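# Open a box lid past vertical with two arms

## Task

Swing the box's lid open until it is roughly upright or tilted back beyond that, keeping the box standing on its base. The lid's tab starts pushed down inside the wall with the thumb notch. Finish by releasing everything and backing the arms away; the open lid and upright box must stay that way without the robot supporting them.

## Robot and tools

Robot: two 6-joint arms, left_arm and right_arm, each with a parallel gripper. Every per-joint list runs waist, shoulder, elbow, wrist pitch, wrist yaw, wrist roll, followed where relevant by the gripper. Wrist pitch has its sign flipped relative to the URDF, both in what you send and in what comes back.

Frame: one shared scene frame. Origin sits on the table surface midway between the arms, +x points out across the table, +z points up, and left_arm is on the +y side. Arm names do not match image sides. Gripper positions are in metres with orientation as a wxyz quaternion; printed positions can be somewhat wrong, worse at long reach. On the gripper, fingers extend along its +z axis and close along its y axis; the reported point lies between the pads, roughly 1 cm short of the fingertips.

Row format (shared by execute_actions and move): a single flat list of 14 numbers, each -1 to 1, always covering both arms: left_arm's 6 joint values then its opening, then right_arm's 6 joint values then its opening. Joint values are offsets, not poses, scaled so 1.0 equals 1.202 rad (waist), 1.258 (shoulder), 1.238 (elbow), 2.073 (wrist pitch), 2.022 (wrist yaw and roll). The opening is absolute: +1 fully open, -1 closed. Optionally append 12 stiffness factors (0 to 1), left's 6 joints then right's 6, which scale each joint's position gain and persist until replaced.

execute_actions(actions): a list of up to 15 actions; each action is up to 15 rows, each row lasting one 1/30 s control step; fewer rows means the last row repeats to fill 15 steps. Offsets in every row of an action are counted from the joint angles when that action began, not from the previous row; for the first action of a call, that is the last reported state. An empty list just returns the current state and images.

move(target, speed, blocking): target is one row; its offsets count from the Joint positions in the most recent result that showed them. All joints travel proportionally so they finish together, giving curved gripper paths. speed, in rad/s (0.01 to 2, default 0.5), caps the joint with the longest travel; paths take between 0.5 and 10 s and are cut off at 10 s. Paths do not avoid obstacles or the other arm. Finger values are applied at the outset. blocking=false returns after 0.5 s while the arm keeps going; then only wait or stop are accepted until a result shows it ended. The extra move: line reports the ending (done, off_target, moving, held, fault), limits=held or limits=none, and each arm's joint furthest from its target. Faster moves and targets set deeper past contact push harder. To keep a pressing arm pressing, set offsets from its Joint positions to its Joint targets.

wait(seconds): 0 to 10; the robot holds its last command; a running move continues and can end the wait early. stop(): brakes a running move, needing some room; fingers are unaffected. zoom_image(camera, region): camera is cam_high, cam_low, cam_left_wrist or cam_right_wrist; region is [x0, y0, x1, y1] in that camera's pixels, top-left origin, at most 504 by 504. cam_high and cam_low are 504x504, wrist cameras 616x616. finished_scene(scene): pass the current scene number; irreversible, so call it only when the lid stays open unaided and the arms are clear.

Joint ranges (URDF signs, rad): waist -2.618 to 3.054, shoulder 0 to 3.142, elbow 0 to 3.142, wrist pitch -1.571 to 1.571, wrist yaw -1.571 to 1.571, wrist roll -2.094 to 2.094. Real ends may differ by 0.036. An action pushing a joint more than 0.036 beyond its range is rejected for both arms; if the first action of a call is rejected or any action is malformed, nothing runs. Joints driven to an end produce "joint sent to its limit".

Motion limits: each step, a joint target may lead its measured angle by at most 0.202 (waist), 0.258 (shoulder), 0.238 (elbow), 0.573 (wrist pitch), 0.522 (yaw, roll); targets implying more than 70 mm of gripper travel get scaled back. Big moves thus need several actions, and unfinished ones may need re-commanding. Friction can leave a joint about 0.031 rad off, and smaller commands may not move it.

Results: the state line gives each gripper's position and quaternion. Joint positions and velocities list each arm's joints (rad, rad/s) then finger gap (m; 0.094 fully open). Joint targets shows current drive targets. grip_measured is the opening on the command scale; to hold something, command about 0.03 below it (less for a lighter hold); readings may be off by about 1 mm per gripper. Pads exert about 50-62 N, less on parts under 2 mm thick. Joint torques are raw, offset and noisy. Action calls also list per-step joint readings; HELD marks steps where an arm's command was held back. "joint command not followed" means a clearance check altered targets. MOTOR HOT appears at 75 °C; at 90 °C the arm halts for 10 s; at 100 °C it goes limp and falls. FAULT lines mark arm stops.

Cautions: never knock anything off the table, never let the arms collide or push on each other, avoid dropping, slamming, hard hits and heavy pressing. Parts being held or loose objects may get an occasional brief tug. The simulation keeps running while you compose a reply, holding the last command.

Each tool is called after "Request:" as a command line: name --argument value for each argument, lists and objects as JSON in quotes; but a table of rows of numbers goes row by row, as --pt "numbers of a row", without its own name.

## Session

I'll start by looking at the current state of the scene.

Request:
execute_actions --actions '[]'

Scene clock: 0.00 s.
left_arm: end_effector_position=(+0.2940, +0.5557, +0.1251) grip_measured=+1.000 end_effector_quat_wxyz=(-0.014, +0.081, +0.921, +0.381) | right_arm: end_effector_position=(+0.4383, -0.1002, +0.2132) grip_measured=+1.000 end_effector_quat_wxyz=(+0.656, +0.529, +0.396, +0.365)
Joint names: [waist, shoulder, elbow, wrist pitch, wrist yaw, wrist roll]
Joint positions: left_arm=[ 0.447  1.69   1.192  0.553 -0.613  0.906  0.094] | right_arm=[ 0.872  2.165  1.172 -1.437  1.27   1.01   0.094]
Joint velocities: left_arm=[ 0.002 -0.007 -0.012 -0.007  0.081 -0.007  0.   ] | right_arm=[ 0.012  0.007  0.002  0.022 -0.007 -0.007  0.   ]
Joint torques (N m, as the arm reports them, + toward a larger Joint positions number): no reading
Joint targets: left_arm=[0.447 1.690 1.192 0.553 -0.613 0.906] | right_arm=[0.872 2.165 1.172 -1.437 1.270 1.010]
Joint stiffness scale: left_arm=[1. 1. 1. 1. 1. 1.] | right_arm=[1. 1. 1. 1. 1. 1.]

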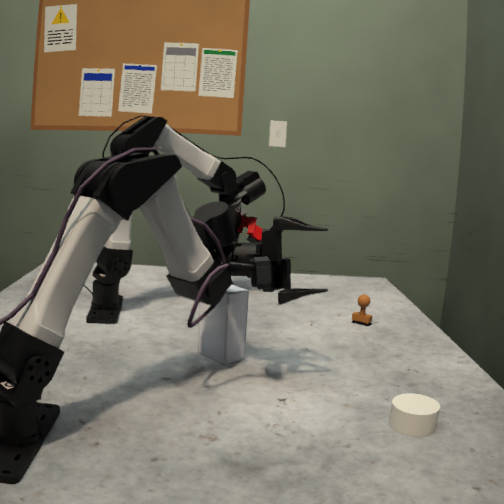

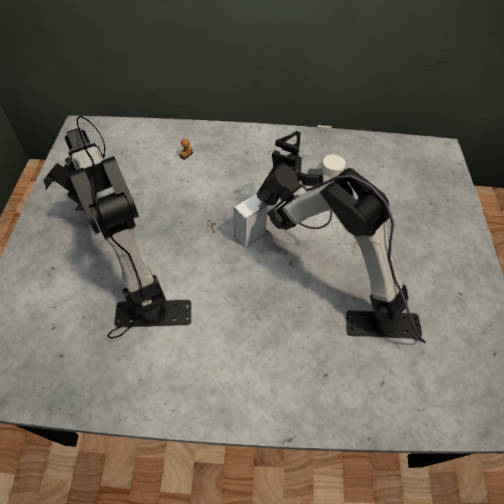

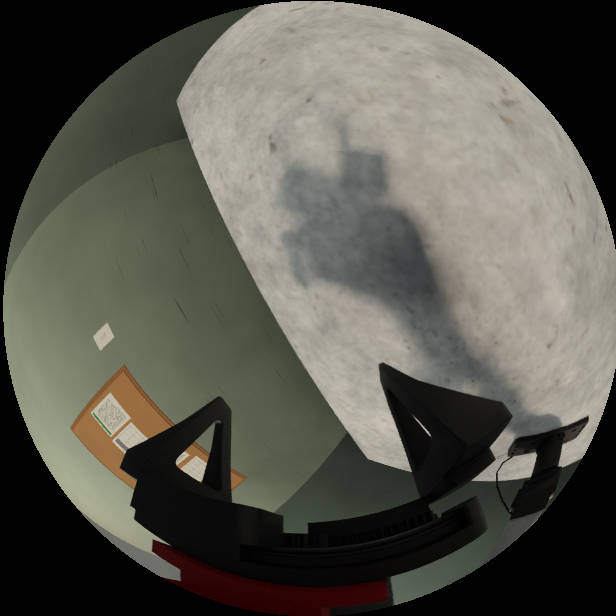

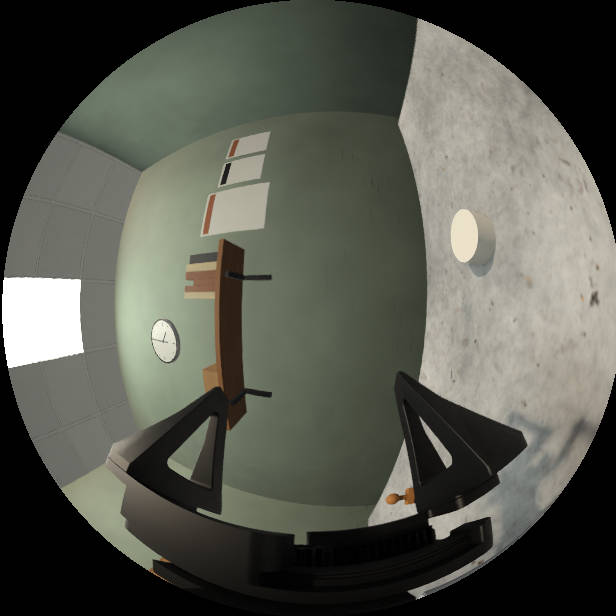

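Request:
zoom_image --camera "cam_low" --region '[190, 120, 350, 280]'

Request:
zoom_image --camera "cam_high" --region '[150, 230, 310, 390]'

Region (190, 120, 350, 280) of cam_low's 504x504 image, scaled by 3.150, with more detail than that image has.

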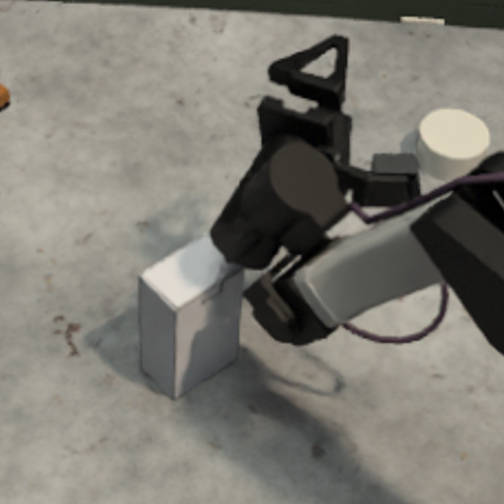

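Region (150, 230, 310, 390) of cam_high's 504x504 image, scaled by 3.150, with more detail than that image has.

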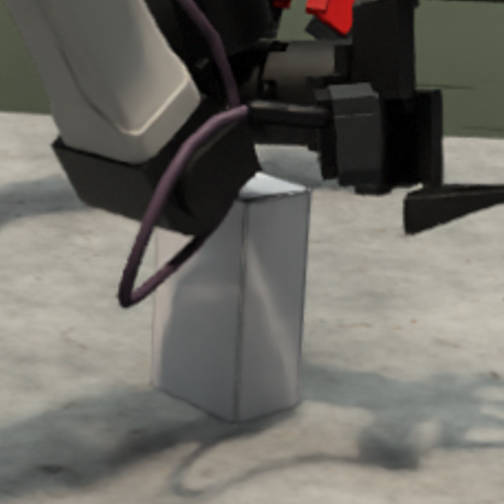

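Request:
move --target '[-0.6215, -0.628, -0.6397, -0.2668, 0.3032, -0.4481, 1.0, -0.3927, -0.9261, -0.6236, 0.645, -0.6281, -0.4995, 1.0]' --speed 1.0

Scene clock: 15.97 s.
left_arm: end_effector_position=(+0.3208, +0.2030, +0.1392) grip_measured=+1.000 end_effector_quat_wxyz=(+0.505, +0.078, +0.859, -0.040) | right_arm: end_effector_position=(+0.3204, -0.2194, +0.1289) grip_measured=+1.000 end_effector_quat_wxyz=(+0.497, -0.171, +0.844, +0.104)
Joint names: [waist, shoulder, elbow, wrist pitch, wrist yaw, wrist roll]
Joint positions: left_arm=[-0.291  0.918  0.419  0.009 -0.005  0.009  0.094] | right_arm=[ 0.412  1.024  0.414 -0.106  0.01   0.012  0.094]
Joint velocities: left_arm=[ 0.002 -0.002 -0.002  0.051 -0.081 -0.037  0.   ] | right_arm=[ 0.002 -0.017  0.007  0.037  0.022  0.051  0.   ]
Joint torques (N m, as the arm reports them, + toward a larger Joint positions number): left_arm=[-1.   -4.65  6.01 -2.27  0.07 -0.08] | right_arm=[-1.02 -4.8   6.01 -2.    0.03 -0.14]
Joint targets: left_arm=[-0.300 0.900 0.400 -0.000 0.000 0.000] | right_arm=[0.400 1.000 0.400 -0.100 -0.000 0.000]
Joint stiffness scale: left_arm=[1. 1. 1. 1. 1. 1.] | right_arm=[1. 1. 1. 1. 1. 1.]
move: off_target (right_arm); limits=none; left_arm: farthest joint: the elbow, 0.019 radians from its target (0.792 radians at the start); right_arm: farthest joint: the shoulder, 0.024 radians from its target (1.165 radians at the start)

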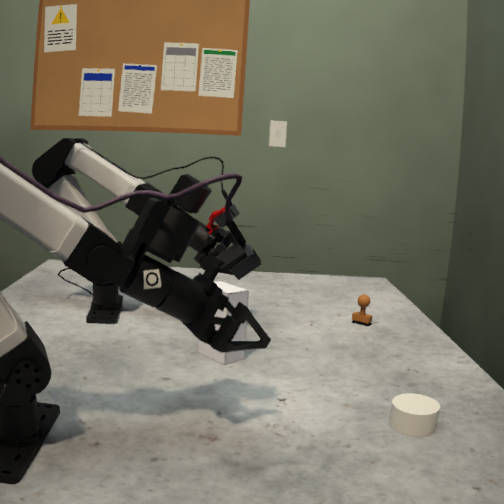

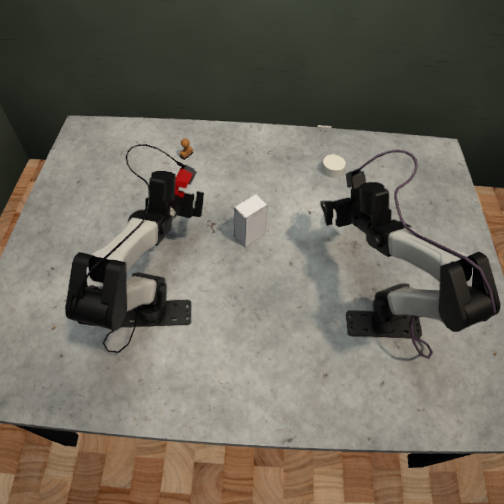

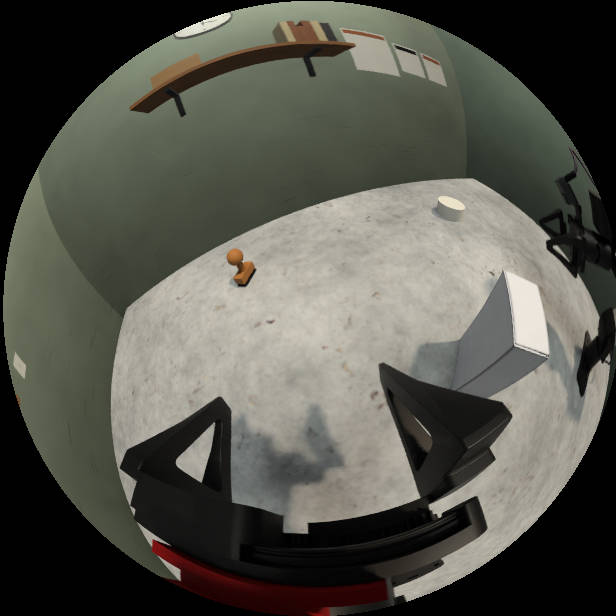

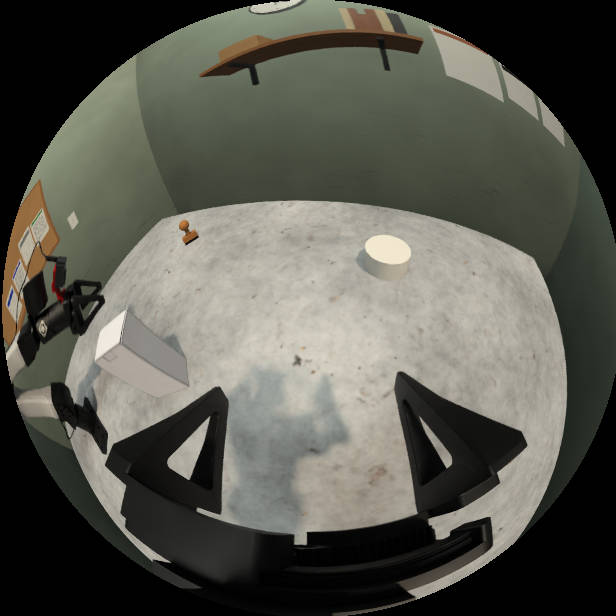

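Request:
zoom_image --camera "cam_low" --region '[130, 130, 390, 350]'

Request:
zoom_image --camera "cam_low" --region '[210, 180, 290, 260]'

Request:
zoom_image --camera "cam_right_wrist" --region '[60, 280, 220, 440]'

Request:
zoom_image --camera "cam_left_wrist" --region '[420, 250, 580, 410]'

Region (130, 130, 390, 350) of cam_low's 504x504 image, scaled by 1.938, with more detail than that image has; it fills the top 426 rows of this view, and the rest is white.

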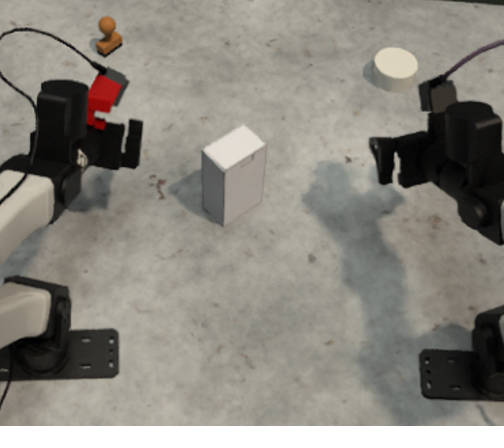

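Region (210, 180, 290, 260) of cam_low's 504x504 image, scaled by 6.300, with more detail than that image has.

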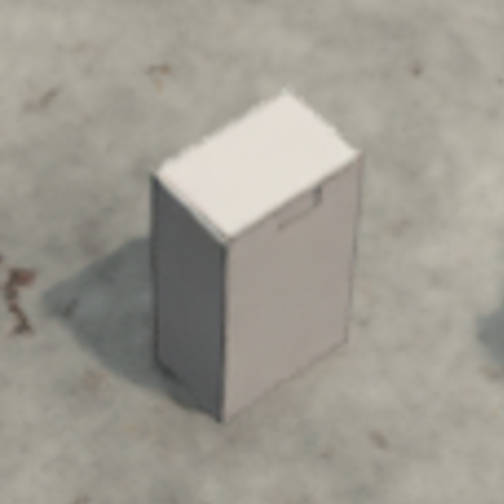

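Region (60, 280, 220, 440) of cam_right_wrist's 616x616 image, scaled by 3.150, with more detail than that image has.

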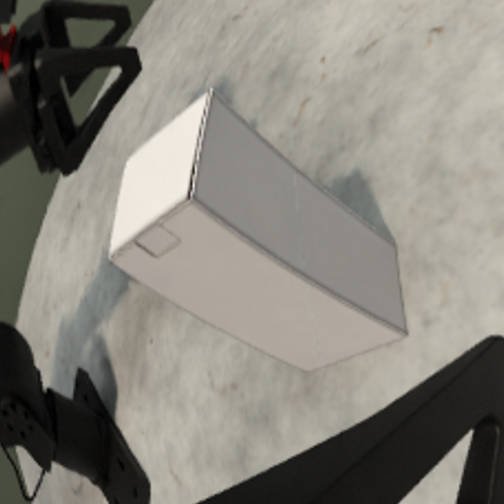

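Region (420, 250, 580, 410) of cam_left_wrist's 616x616 image, scaled by 3.150, with more detail than that image has.

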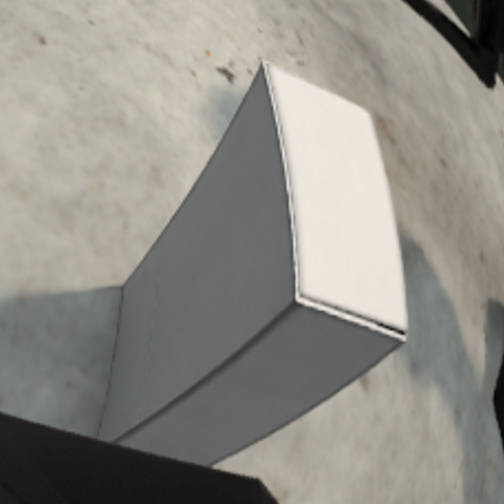

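Request:
zoom_image --camera "cam_high" --region '[130, 170, 330, 370]'

Request:
zoom_image --camera "cam_left_wrist" --region '[500, 140, 616, 300]'

Region (130, 170, 330, 370) of cam_high's 504x504 image, scaled by 2.520, with more detail than that image has.

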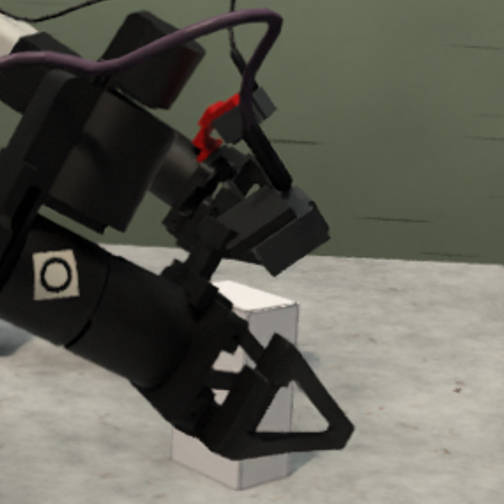

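Region (500, 140, 616, 300) of cam_left_wrist's 616x616 image, scaled by 3.150, with more detail than that image has; it fills the left 365 columns of this view, and the rest is white.

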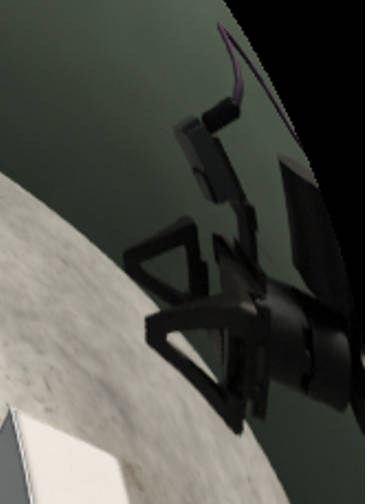

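Request:
move --target '[-0.431, 0.0994, 0.1268, -0.0608, 0.0025, -0.0045, 1.0, 0.4185, 0.1948, -0.2326, -0.4279, -0.005, 0.771, -1.0]' --speed 1.0

Scene clock: 41.03 s.
left_arm: end_effector_position=(+0.2863, +0.0307, +0.2005) grip_measured=+1.000 end_effector_quat_wxyz=(+0.542, +0.277, +0.771, -0.189) | right_arm: end_effector_position=(+0.2272, -0.0828, +0.1361) grip_measured=-0.988 end_effector_quat_wxyz=(+0.218, +0.245, +0.716, +0.616)
Joint names: [waist, shoulder, elbow, wrist pitch, wrist yaw, wrist roll]
Joint positions: left_arm=[-0.8    1.021  0.565 -0.107 -0.003  0.008  0.094] | right_arm=[ 0.904  1.251  0.144 -0.961  0.008  1.562  0.001]
Joint velocities: left_arm=[-0.002 -0.012 -0.002  0.037 -0.051 -0.007  0.   ] | right_arm=[-0.002  0.002 -0.002  0.022  0.037 -0.037 -0.   ]
Joint torques (N m, as the arm reports them, + toward a larger Joint positions number): left_arm=[-1.01 -2.08  8.36 -2.39  0.   -0.09] | right_arm=[ 0.86 -1.37  4.36 -2.42  0.07 -0.02]
Joint targets: left_arm=[-0.809 1.043 0.576 -0.117 -0.000 -0.000] | right_arm=[0.915 1.269 0.126 -0.993 0.000 1.571]
Joint stiffness scale: left_arm=[1. 1. 1. 1. 1. 1.] | right_arm=[1. 1. 1. 1. 1. 1.]
move: off_target (left_arm, right_arm); limits=none; left_arm: farthest joint: the shoulder, 0.022 radians from its target (0.125 radians at the start); right_arm: farthest joint: the wrist pitch, 0.032 radians from its target (0.887 radians at the start)

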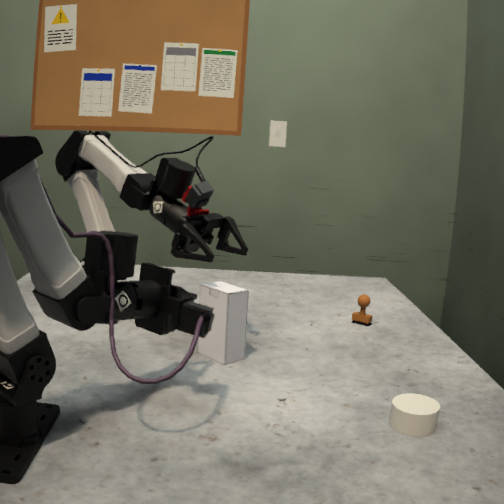

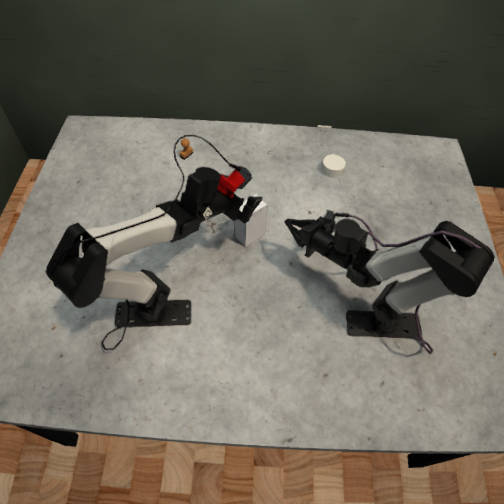

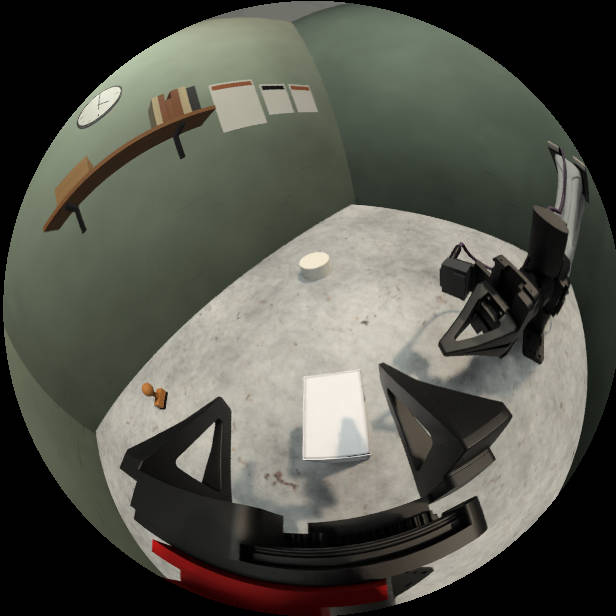

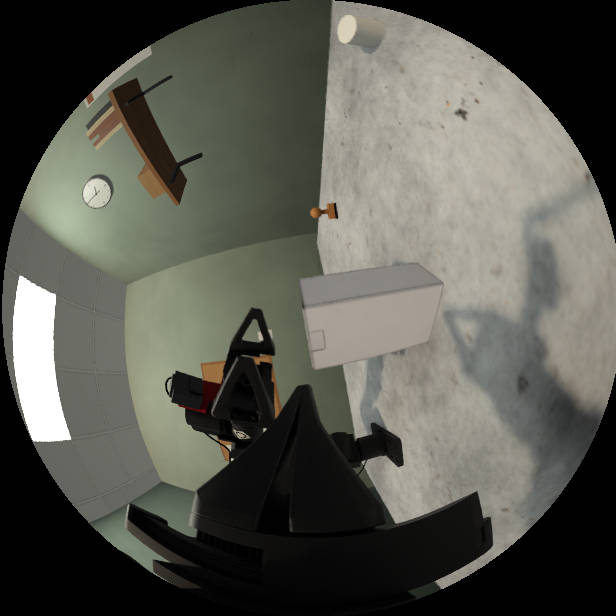

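Request:
zoom_image --camera "cam_left_wrist" --region '[180, 300, 480, 560]'

Request:
zoom_image --camera "cam_right_wrist" --region '[160, 240, 460, 480]'

Request:
zoom_image --camera "cam_high" --region '[120, 170, 320, 380]'

Region (180, 300, 480, 560) of cam_left_wrist's 616x616 image, scaled by 1.680, with more detail than that image has; it fills the top 437 rows of this view, and the rest is white.

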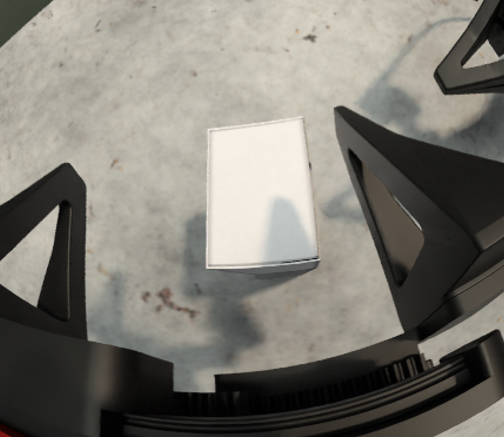

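Region (160, 240, 460, 480) of cam_right_wrist's 616x616 image, scaled by 1.680, with more detail than that image has; it fills the top 403 rows of this view, and the rest is white.

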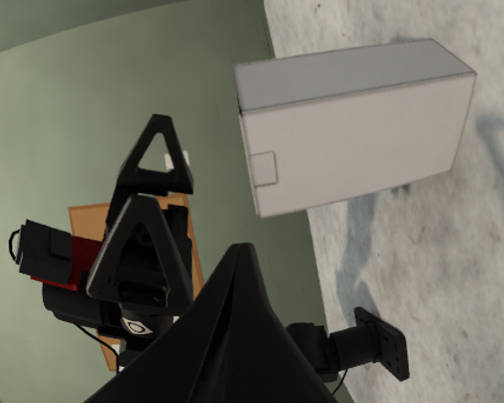

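Region (120, 170, 320, 380) of cam_high's 504x504 image, scaled by 2.400, with more detail than that image has; it fills the left 480 columns of this view, and the rest is white.

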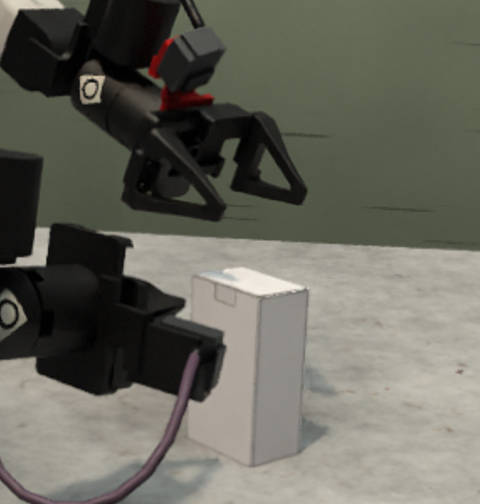

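Request:
move --target '[0.0291, 0.0405, -0.1826, -0.1722, 0.0653, 0.0158, 1.0, 0.0092, 0.0143, -0.0145, -0.0154, -0.004, 0.0045, -1.0]' --speed 0.6

Scene clock: 50.93 s.
left_arm: end_effector_position=(+0.2735, +0.0245, +0.1727) grip_measured=+1.000 end_effector_quat_wxyz=(+0.570, +0.301, +0.727, -0.236) | right_arm: end_effector_position=(+0.2272, -0.0828, +0.1362) grip_measured=-0.988 end_effector_quat_wxyz=(+0.218, +0.245, +0.716, +0.617)
Joint names: [waist, shoulder, elbow, wrist pitch, wrist yaw, wrist roll]
Joint positions: left_arm=[-0.774  1.053  0.356 -0.455  0.124  0.031  0.094] | right_arm=[ 0.904  1.251  0.144 -0.962  0.008  1.562  0.001]
Joint velocities: left_arm=[-0.007  0.002 -0.017  0.051 -0.022  0.051  0.   ] | right_arm=[-0.002 -0.007 -0.012 -0.007 -0.007 -0.066 -0.   ]
Joint torques (N m, as the arm reports them, + toward a larger Joint positions number): left_arm=[ 0.44 -2.12  5.89 -2.41  0.06  0.05] | right_arm=[ 0.78 -1.41  4.31 -2.42  0.05 -0.01]
Joint targets: left_arm=[-0.765 1.073 0.339 -0.465 0.129 0.040] | right_arm=[0.915 1.269 0.126 -0.993 -0.000 1.571]
Joint stiffness scale: left_arm=[1. 1. 1. 1. 1. 1.] | right_arm=[1. 1. 1. 1. 1. 1.]
move: off_target (right_arm); limits=none; left_arm: farthest joint: the shoulder, 0.019 radians from its target (0.051 radians at the start); right_arm: farthest joint: the wrist pitch, 0.031 radians from its target (0.031 radians at the start)

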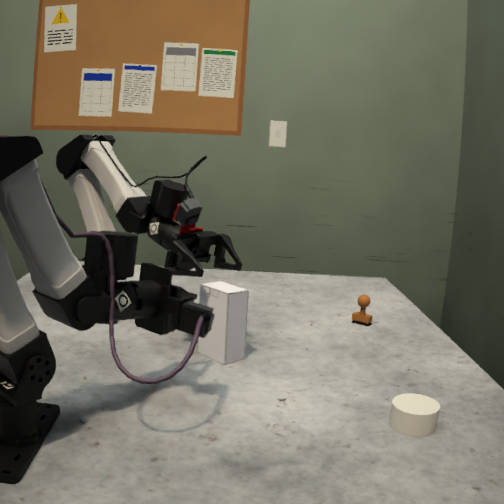

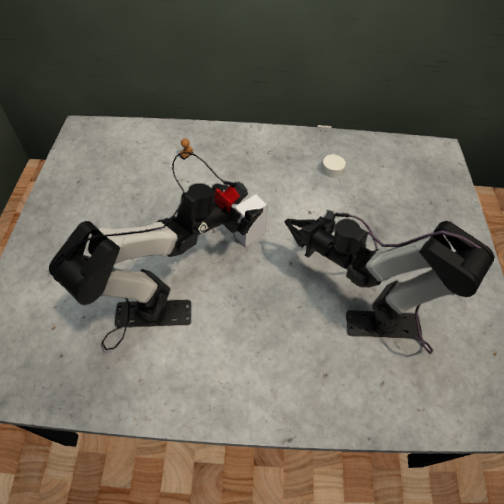

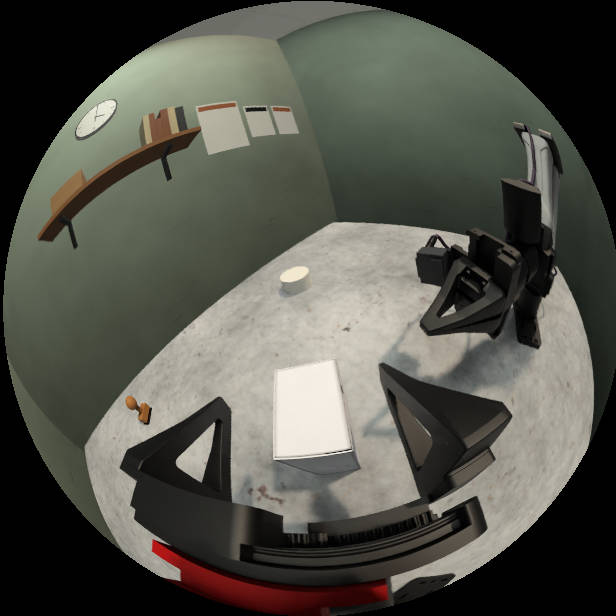

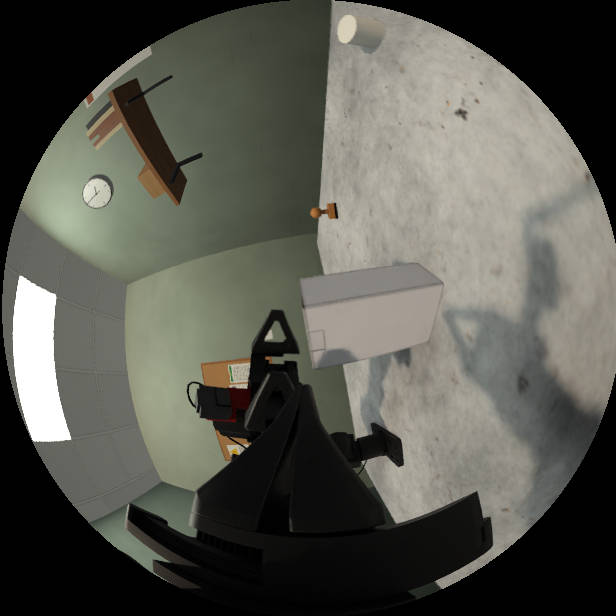

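Request:
zoom_image --camera "cam_left_wrist" --region '[180, 300, 480, 560]'

Region (180, 300, 480, 560) of cam_left_wrist's 616x616 image, scaled by 1.680, with more detail than that image has; it fills the top 437 rows of this view, and the rest is white.

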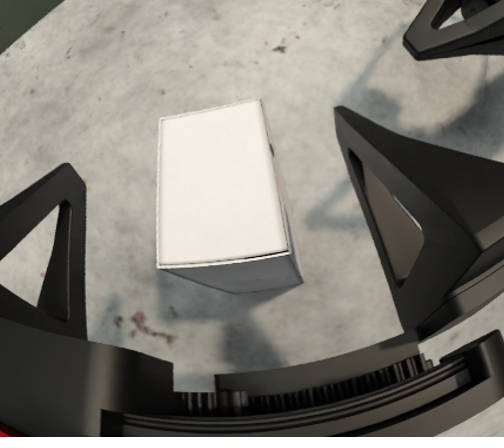

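Request:
move --target '[0.0075, 0.2218, -0.1373, -0.1995, 0.0025, 0.0045, 1.0, 0.0092, 0.0143, -0.0145, -0.015, -0.004, 0.0045, -1.0]' --speed 0.6

Scene clock: 53.33 s.
left_arm: end_effector_position=(+0.2727, +0.0252, +0.1149) grip_measured=+1.000 end_effector_quat_wxyz=(+0.567, +0.302, +0.730, -0.235) | right_arm: end_effector_position=(+0.2272, -0.0828, +0.1362) grip_measured=-0.988 end_effector_quat_wxyz=(+0.218, +0.245, +0.716, +0.617)
Joint names: [waist, shoulder, elbow, wrist pitch, wrist yaw, wrist roll]
Joint positions: left_arm=[-0.774  1.313  0.202 -0.859  0.124  0.031  0.094] | right_arm=[ 0.904  1.251  0.144 -0.962  0.008  1.563  0.001]
Joint velocities: left_arm=[ 0.007 -0.002 -0.012  0.007 -0.022 -0.037  0.   ] | right_arm=[-0.002 -0.022 -0.012 -0.037 -0.037 -0.022  0.   ]
Joint torques (N m, as the arm reports them, + toward a larger Joint positions number): left_arm=[ 0.38 -3.14  4.49 -2.45  0.04  0.05] | right_arm=[ 0.78 -1.45  4.35 -2.42  0.05 -0.02]
Joint targets: left_arm=[-0.765 1.332 0.186 -0.869 0.129 0.040] | right_arm=[0.915 1.269 0.126 -0.993 -0.000 1.571]
Joint stiffness scale: left_arm=[1. 1. 1. 1. 1. 1.] | right_arm=[1. 1. 1. 1. 1. 1.]
move: off_target (right_arm); limits=none; left_arm: farthest joint: the shoulder, 0.019 radians from its target (0.279 radians at the start); right_arm: farthest joint: the wrist pitch, 0.032 radians from its target (0.032 radians at the start)

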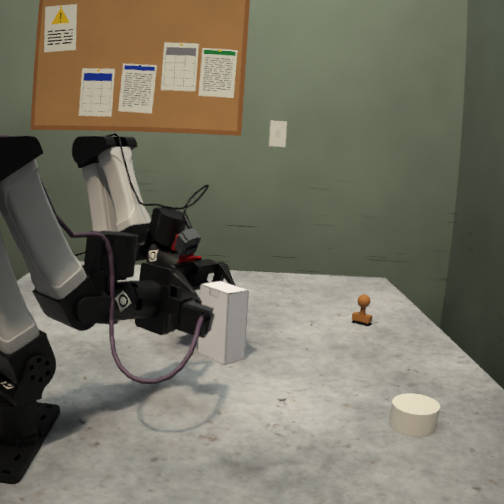

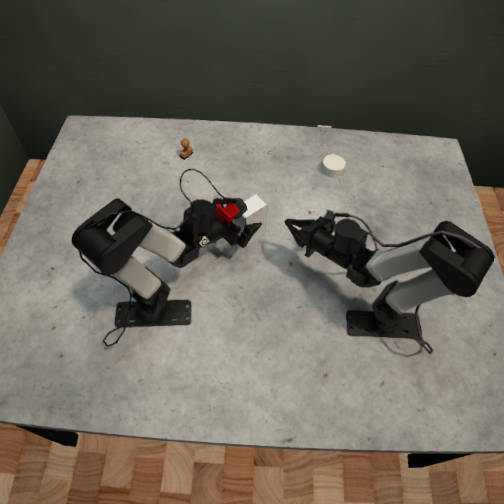

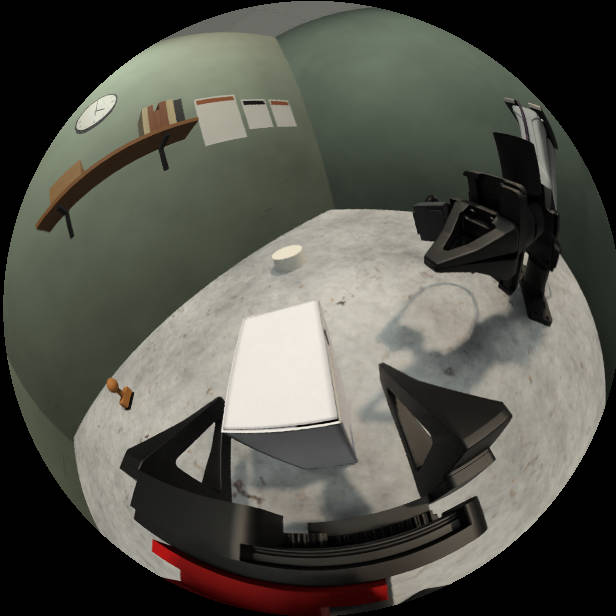

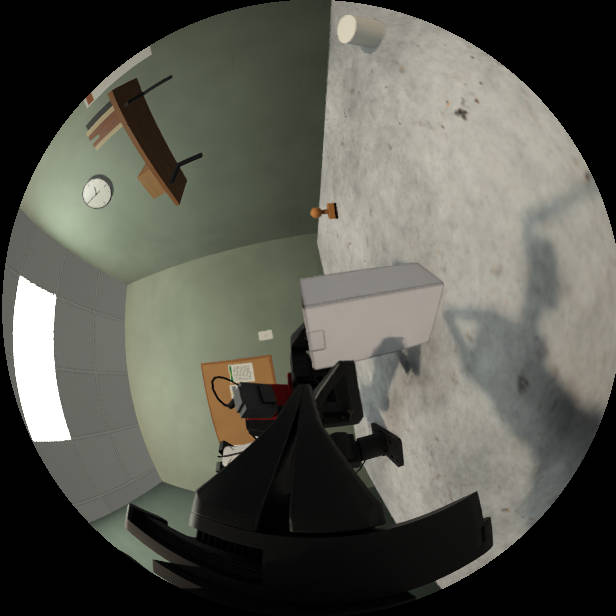

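Request:
move --target '[0.0175, 0.3994, -0.0711, -0.2738, 0.0025, 0.0045, 1.0, 0.0092, 0.0143, -0.0145, -0.015, -0.004, 0.004, -1.0]' --speed 0.6

Scene clock: 56.77 s.
left_arm: end_effector_position=(+0.2757, +0.0278, +0.0615) grip_measured=+1.000 end_effector_quat_wxyz=(+0.570, +0.298, +0.730, -0.233) | right_arm: end_effector_position=(+0.2272, -0.0828, +0.1362) grip_measured=-0.988 end_effector_quat_wxyz=(+0.218, +0.245, +0.716, +0.617)
Joint names: [waist, shoulder, elbow, wrist pitch, wrist yaw, wrist roll]
Joint positions: left_arm=[-0.763  1.795  0.131 -1.417  0.124  0.031  0.094] | right_arm=[ 0.904  1.251  0.144 -0.962  0.008  1.563  0.001]
Joint velocities: left_arm=[-0.007 -0.012 -0.007  0.022  0.051  0.051  0.   ] | right_arm=[-0.007 -0.002  0.002  0.081 -0.022  0.022 -0.   ]
Joint torques (N m, as the arm reports them, + toward a larger Joint positions number): left_arm=[ 0.43 -4.99  1.56 -2.4   0.04  0.05] | right_arm=[ 0.81 -1.41  4.35 -2.42  0.06 -0.02]
Joint targets: left_arm=[-0.754 1.815 0.114 -1.427 0.129 0.040] | right_arm=[0.915 1.269 0.126 -0.993 -0.000 1.571]
Joint stiffness scale: left_arm=[1. 1. 1. 1. 1. 1.] | right_arm=[1. 1. 1. 1. 1. 1.]
move: off_target (right_arm); limits=none; left_arm: farthest joint: the shoulder, 0.020 radians from its target (0.502 radians at the start); right_arm: farthest joint: the wrist pitch, 0.032 radians from its target (0.032 radians at the start)

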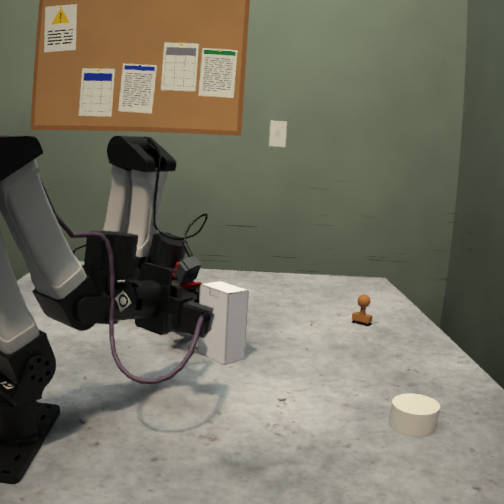

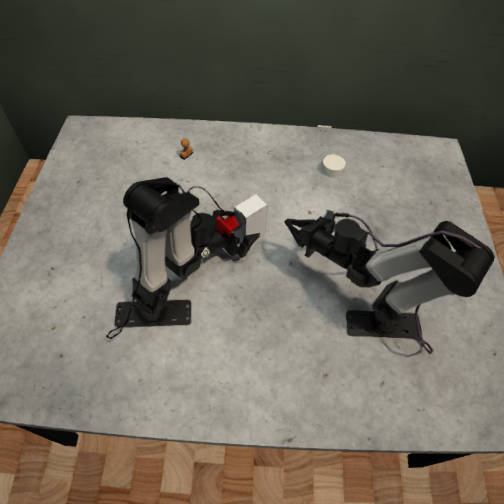

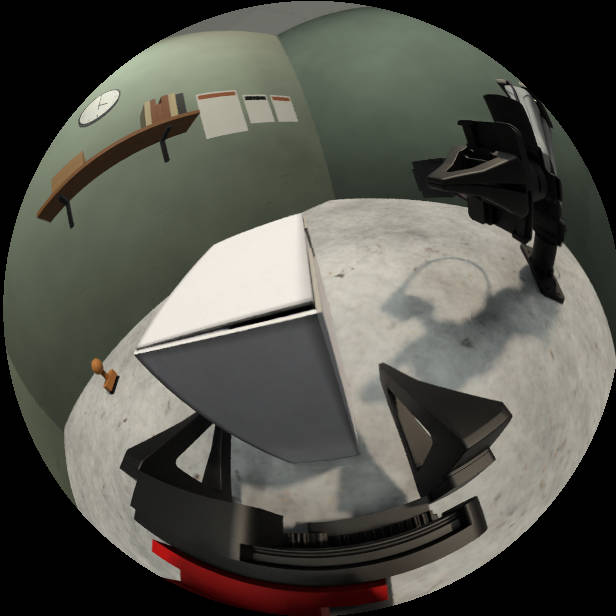

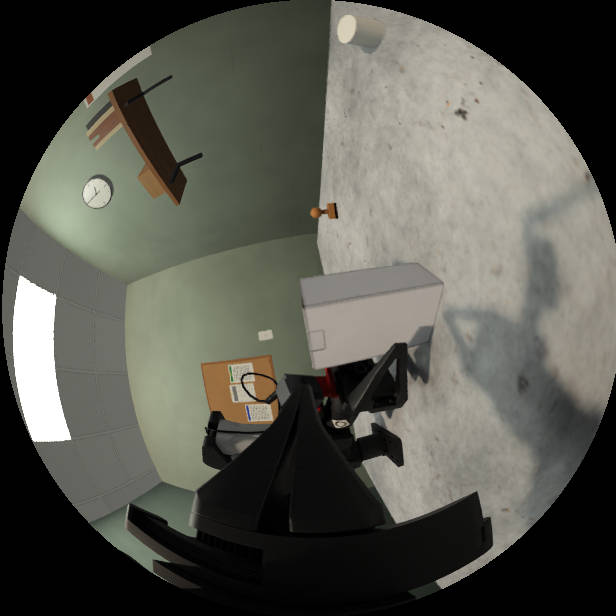

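Request:
zoom_image --camera "cam_low" --region '[190, 170, 330, 290]'

Request:
zoom_image --camera "cam_right_wrist" --region '[240, 240, 460, 460]'

Request:
zoom_image --camera "cam_left_wrist" --region '[110, 180, 470, 540]'

Region (190, 170, 330, 290) of cam_low's 504x504 image, scaled by 3.600, with more detail than that image has; it fills the top 432 rows of this view, and the rest is white.

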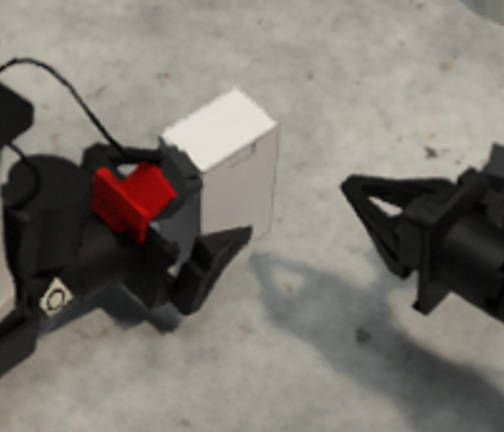

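Region (240, 240, 460, 460) of cam_right_wrist's 616x616 image, scaled by 2.291, with more detail than that image has.

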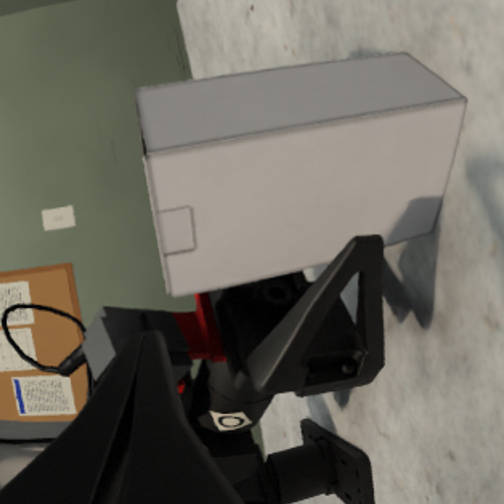

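Region (110, 180, 470, 540) of cam_left_wrist's 616x616 image, scaled by 1.400, with more detail than that image has.

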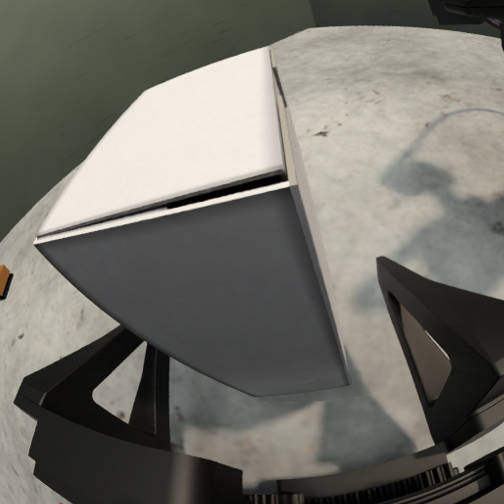

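Request:
move --target '[0.0075, 0.0159, -0.0137, -0.0048, 0.0025, 0.0045, 0.18, 0.0241, 0.3339, 0.1559, -0.1341, -0.004, 0.004, -1.0]' --speed 0.5

Scene clock: 60.80 s.
left_arm: end_effector_position=(+0.2756, +0.0277, +0.0616) grip_measured=+0.183 end_effector_quat_wxyz=(+0.570, +0.298, +0.730, -0.233) | right_arm: end_effector_position=(+0.2560, -0.0349, +0.1172) grip_measured=-0.988 end_effector_quat_wxyz=(+0.213, +0.238, +0.716, +0.621)
Joint names: [waist, shoulder, elbow, wrist pitch, wrist yaw, wrist roll]
Joint positions: left_arm=[-0.763  1.795  0.131 -1.417  0.124  0.031  0.056] | right_arm=[ 0.92   1.656  0.31  -1.208  0.008  1.563  0.001]
Joint velocities: left_arm=[-0.022 -0.012 -0.012  0.007  0.037 -0.051 -0.002] | right_arm=[ 0.007 -0.012 -0.007 -0.007 -0.007 -0.007 -0.001]
Joint torques (N m, as the arm reports them, + toward a larger Joint positions number): left_arm=[ 0.38 -5.04  1.52 -2.41  0.04  0.05] | right_arm=[ 0.87 -4.7   6.7  -2.42  0.06 -0.03]
Joint targets: left_arm=[-0.754 1.815 0.114 -1.427 0.129 0.040] | right_arm=[0.932 1.671 0.337 -1.240 -0.000 1.571]
Joint stiffness scale: left_arm=[1. 1. 1. 1. 1. 1.] | right_arm=[1. 1. 1. 1. 1. 1.]
move: off_target (right_arm); limits=none; left_arm: farthest joint: the shoulder, 0.020 radians from its target (0.020 radians at the start); right_arm: farthest joint: the wrist pitch, 0.032 radians from its target (0.278 radians at the start)

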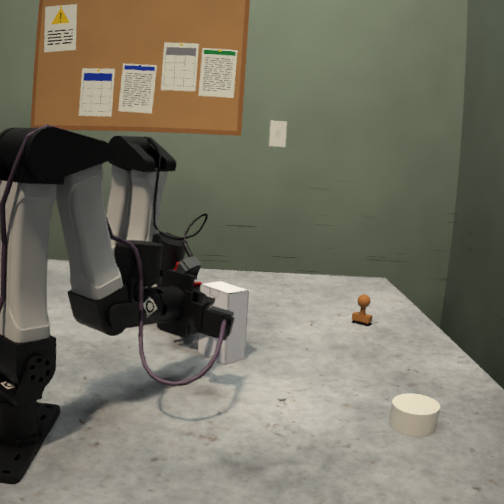

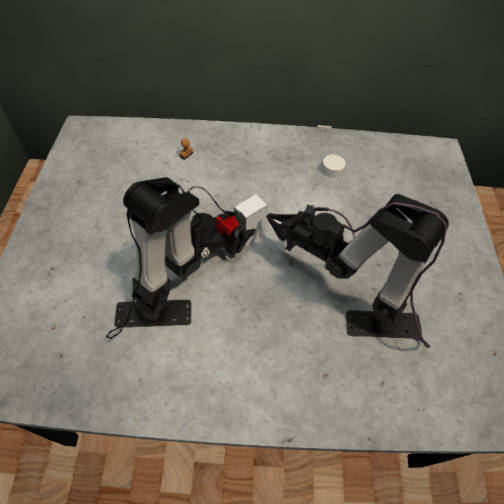

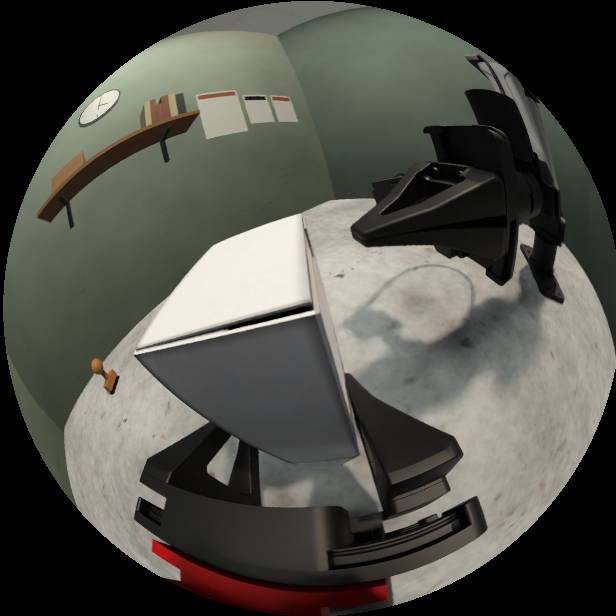

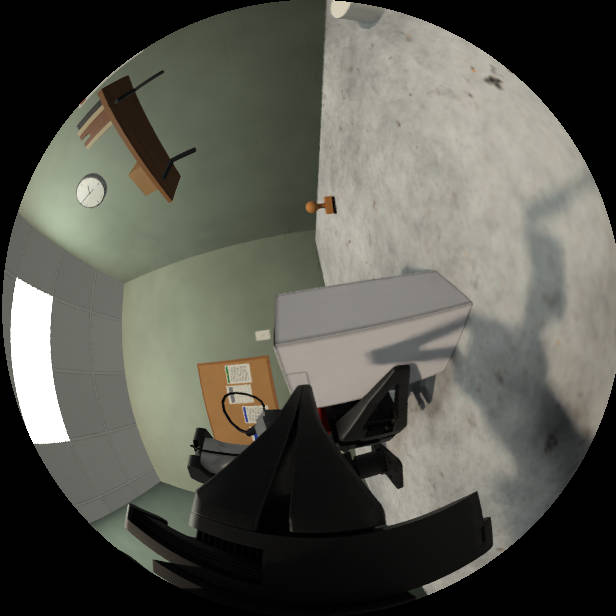

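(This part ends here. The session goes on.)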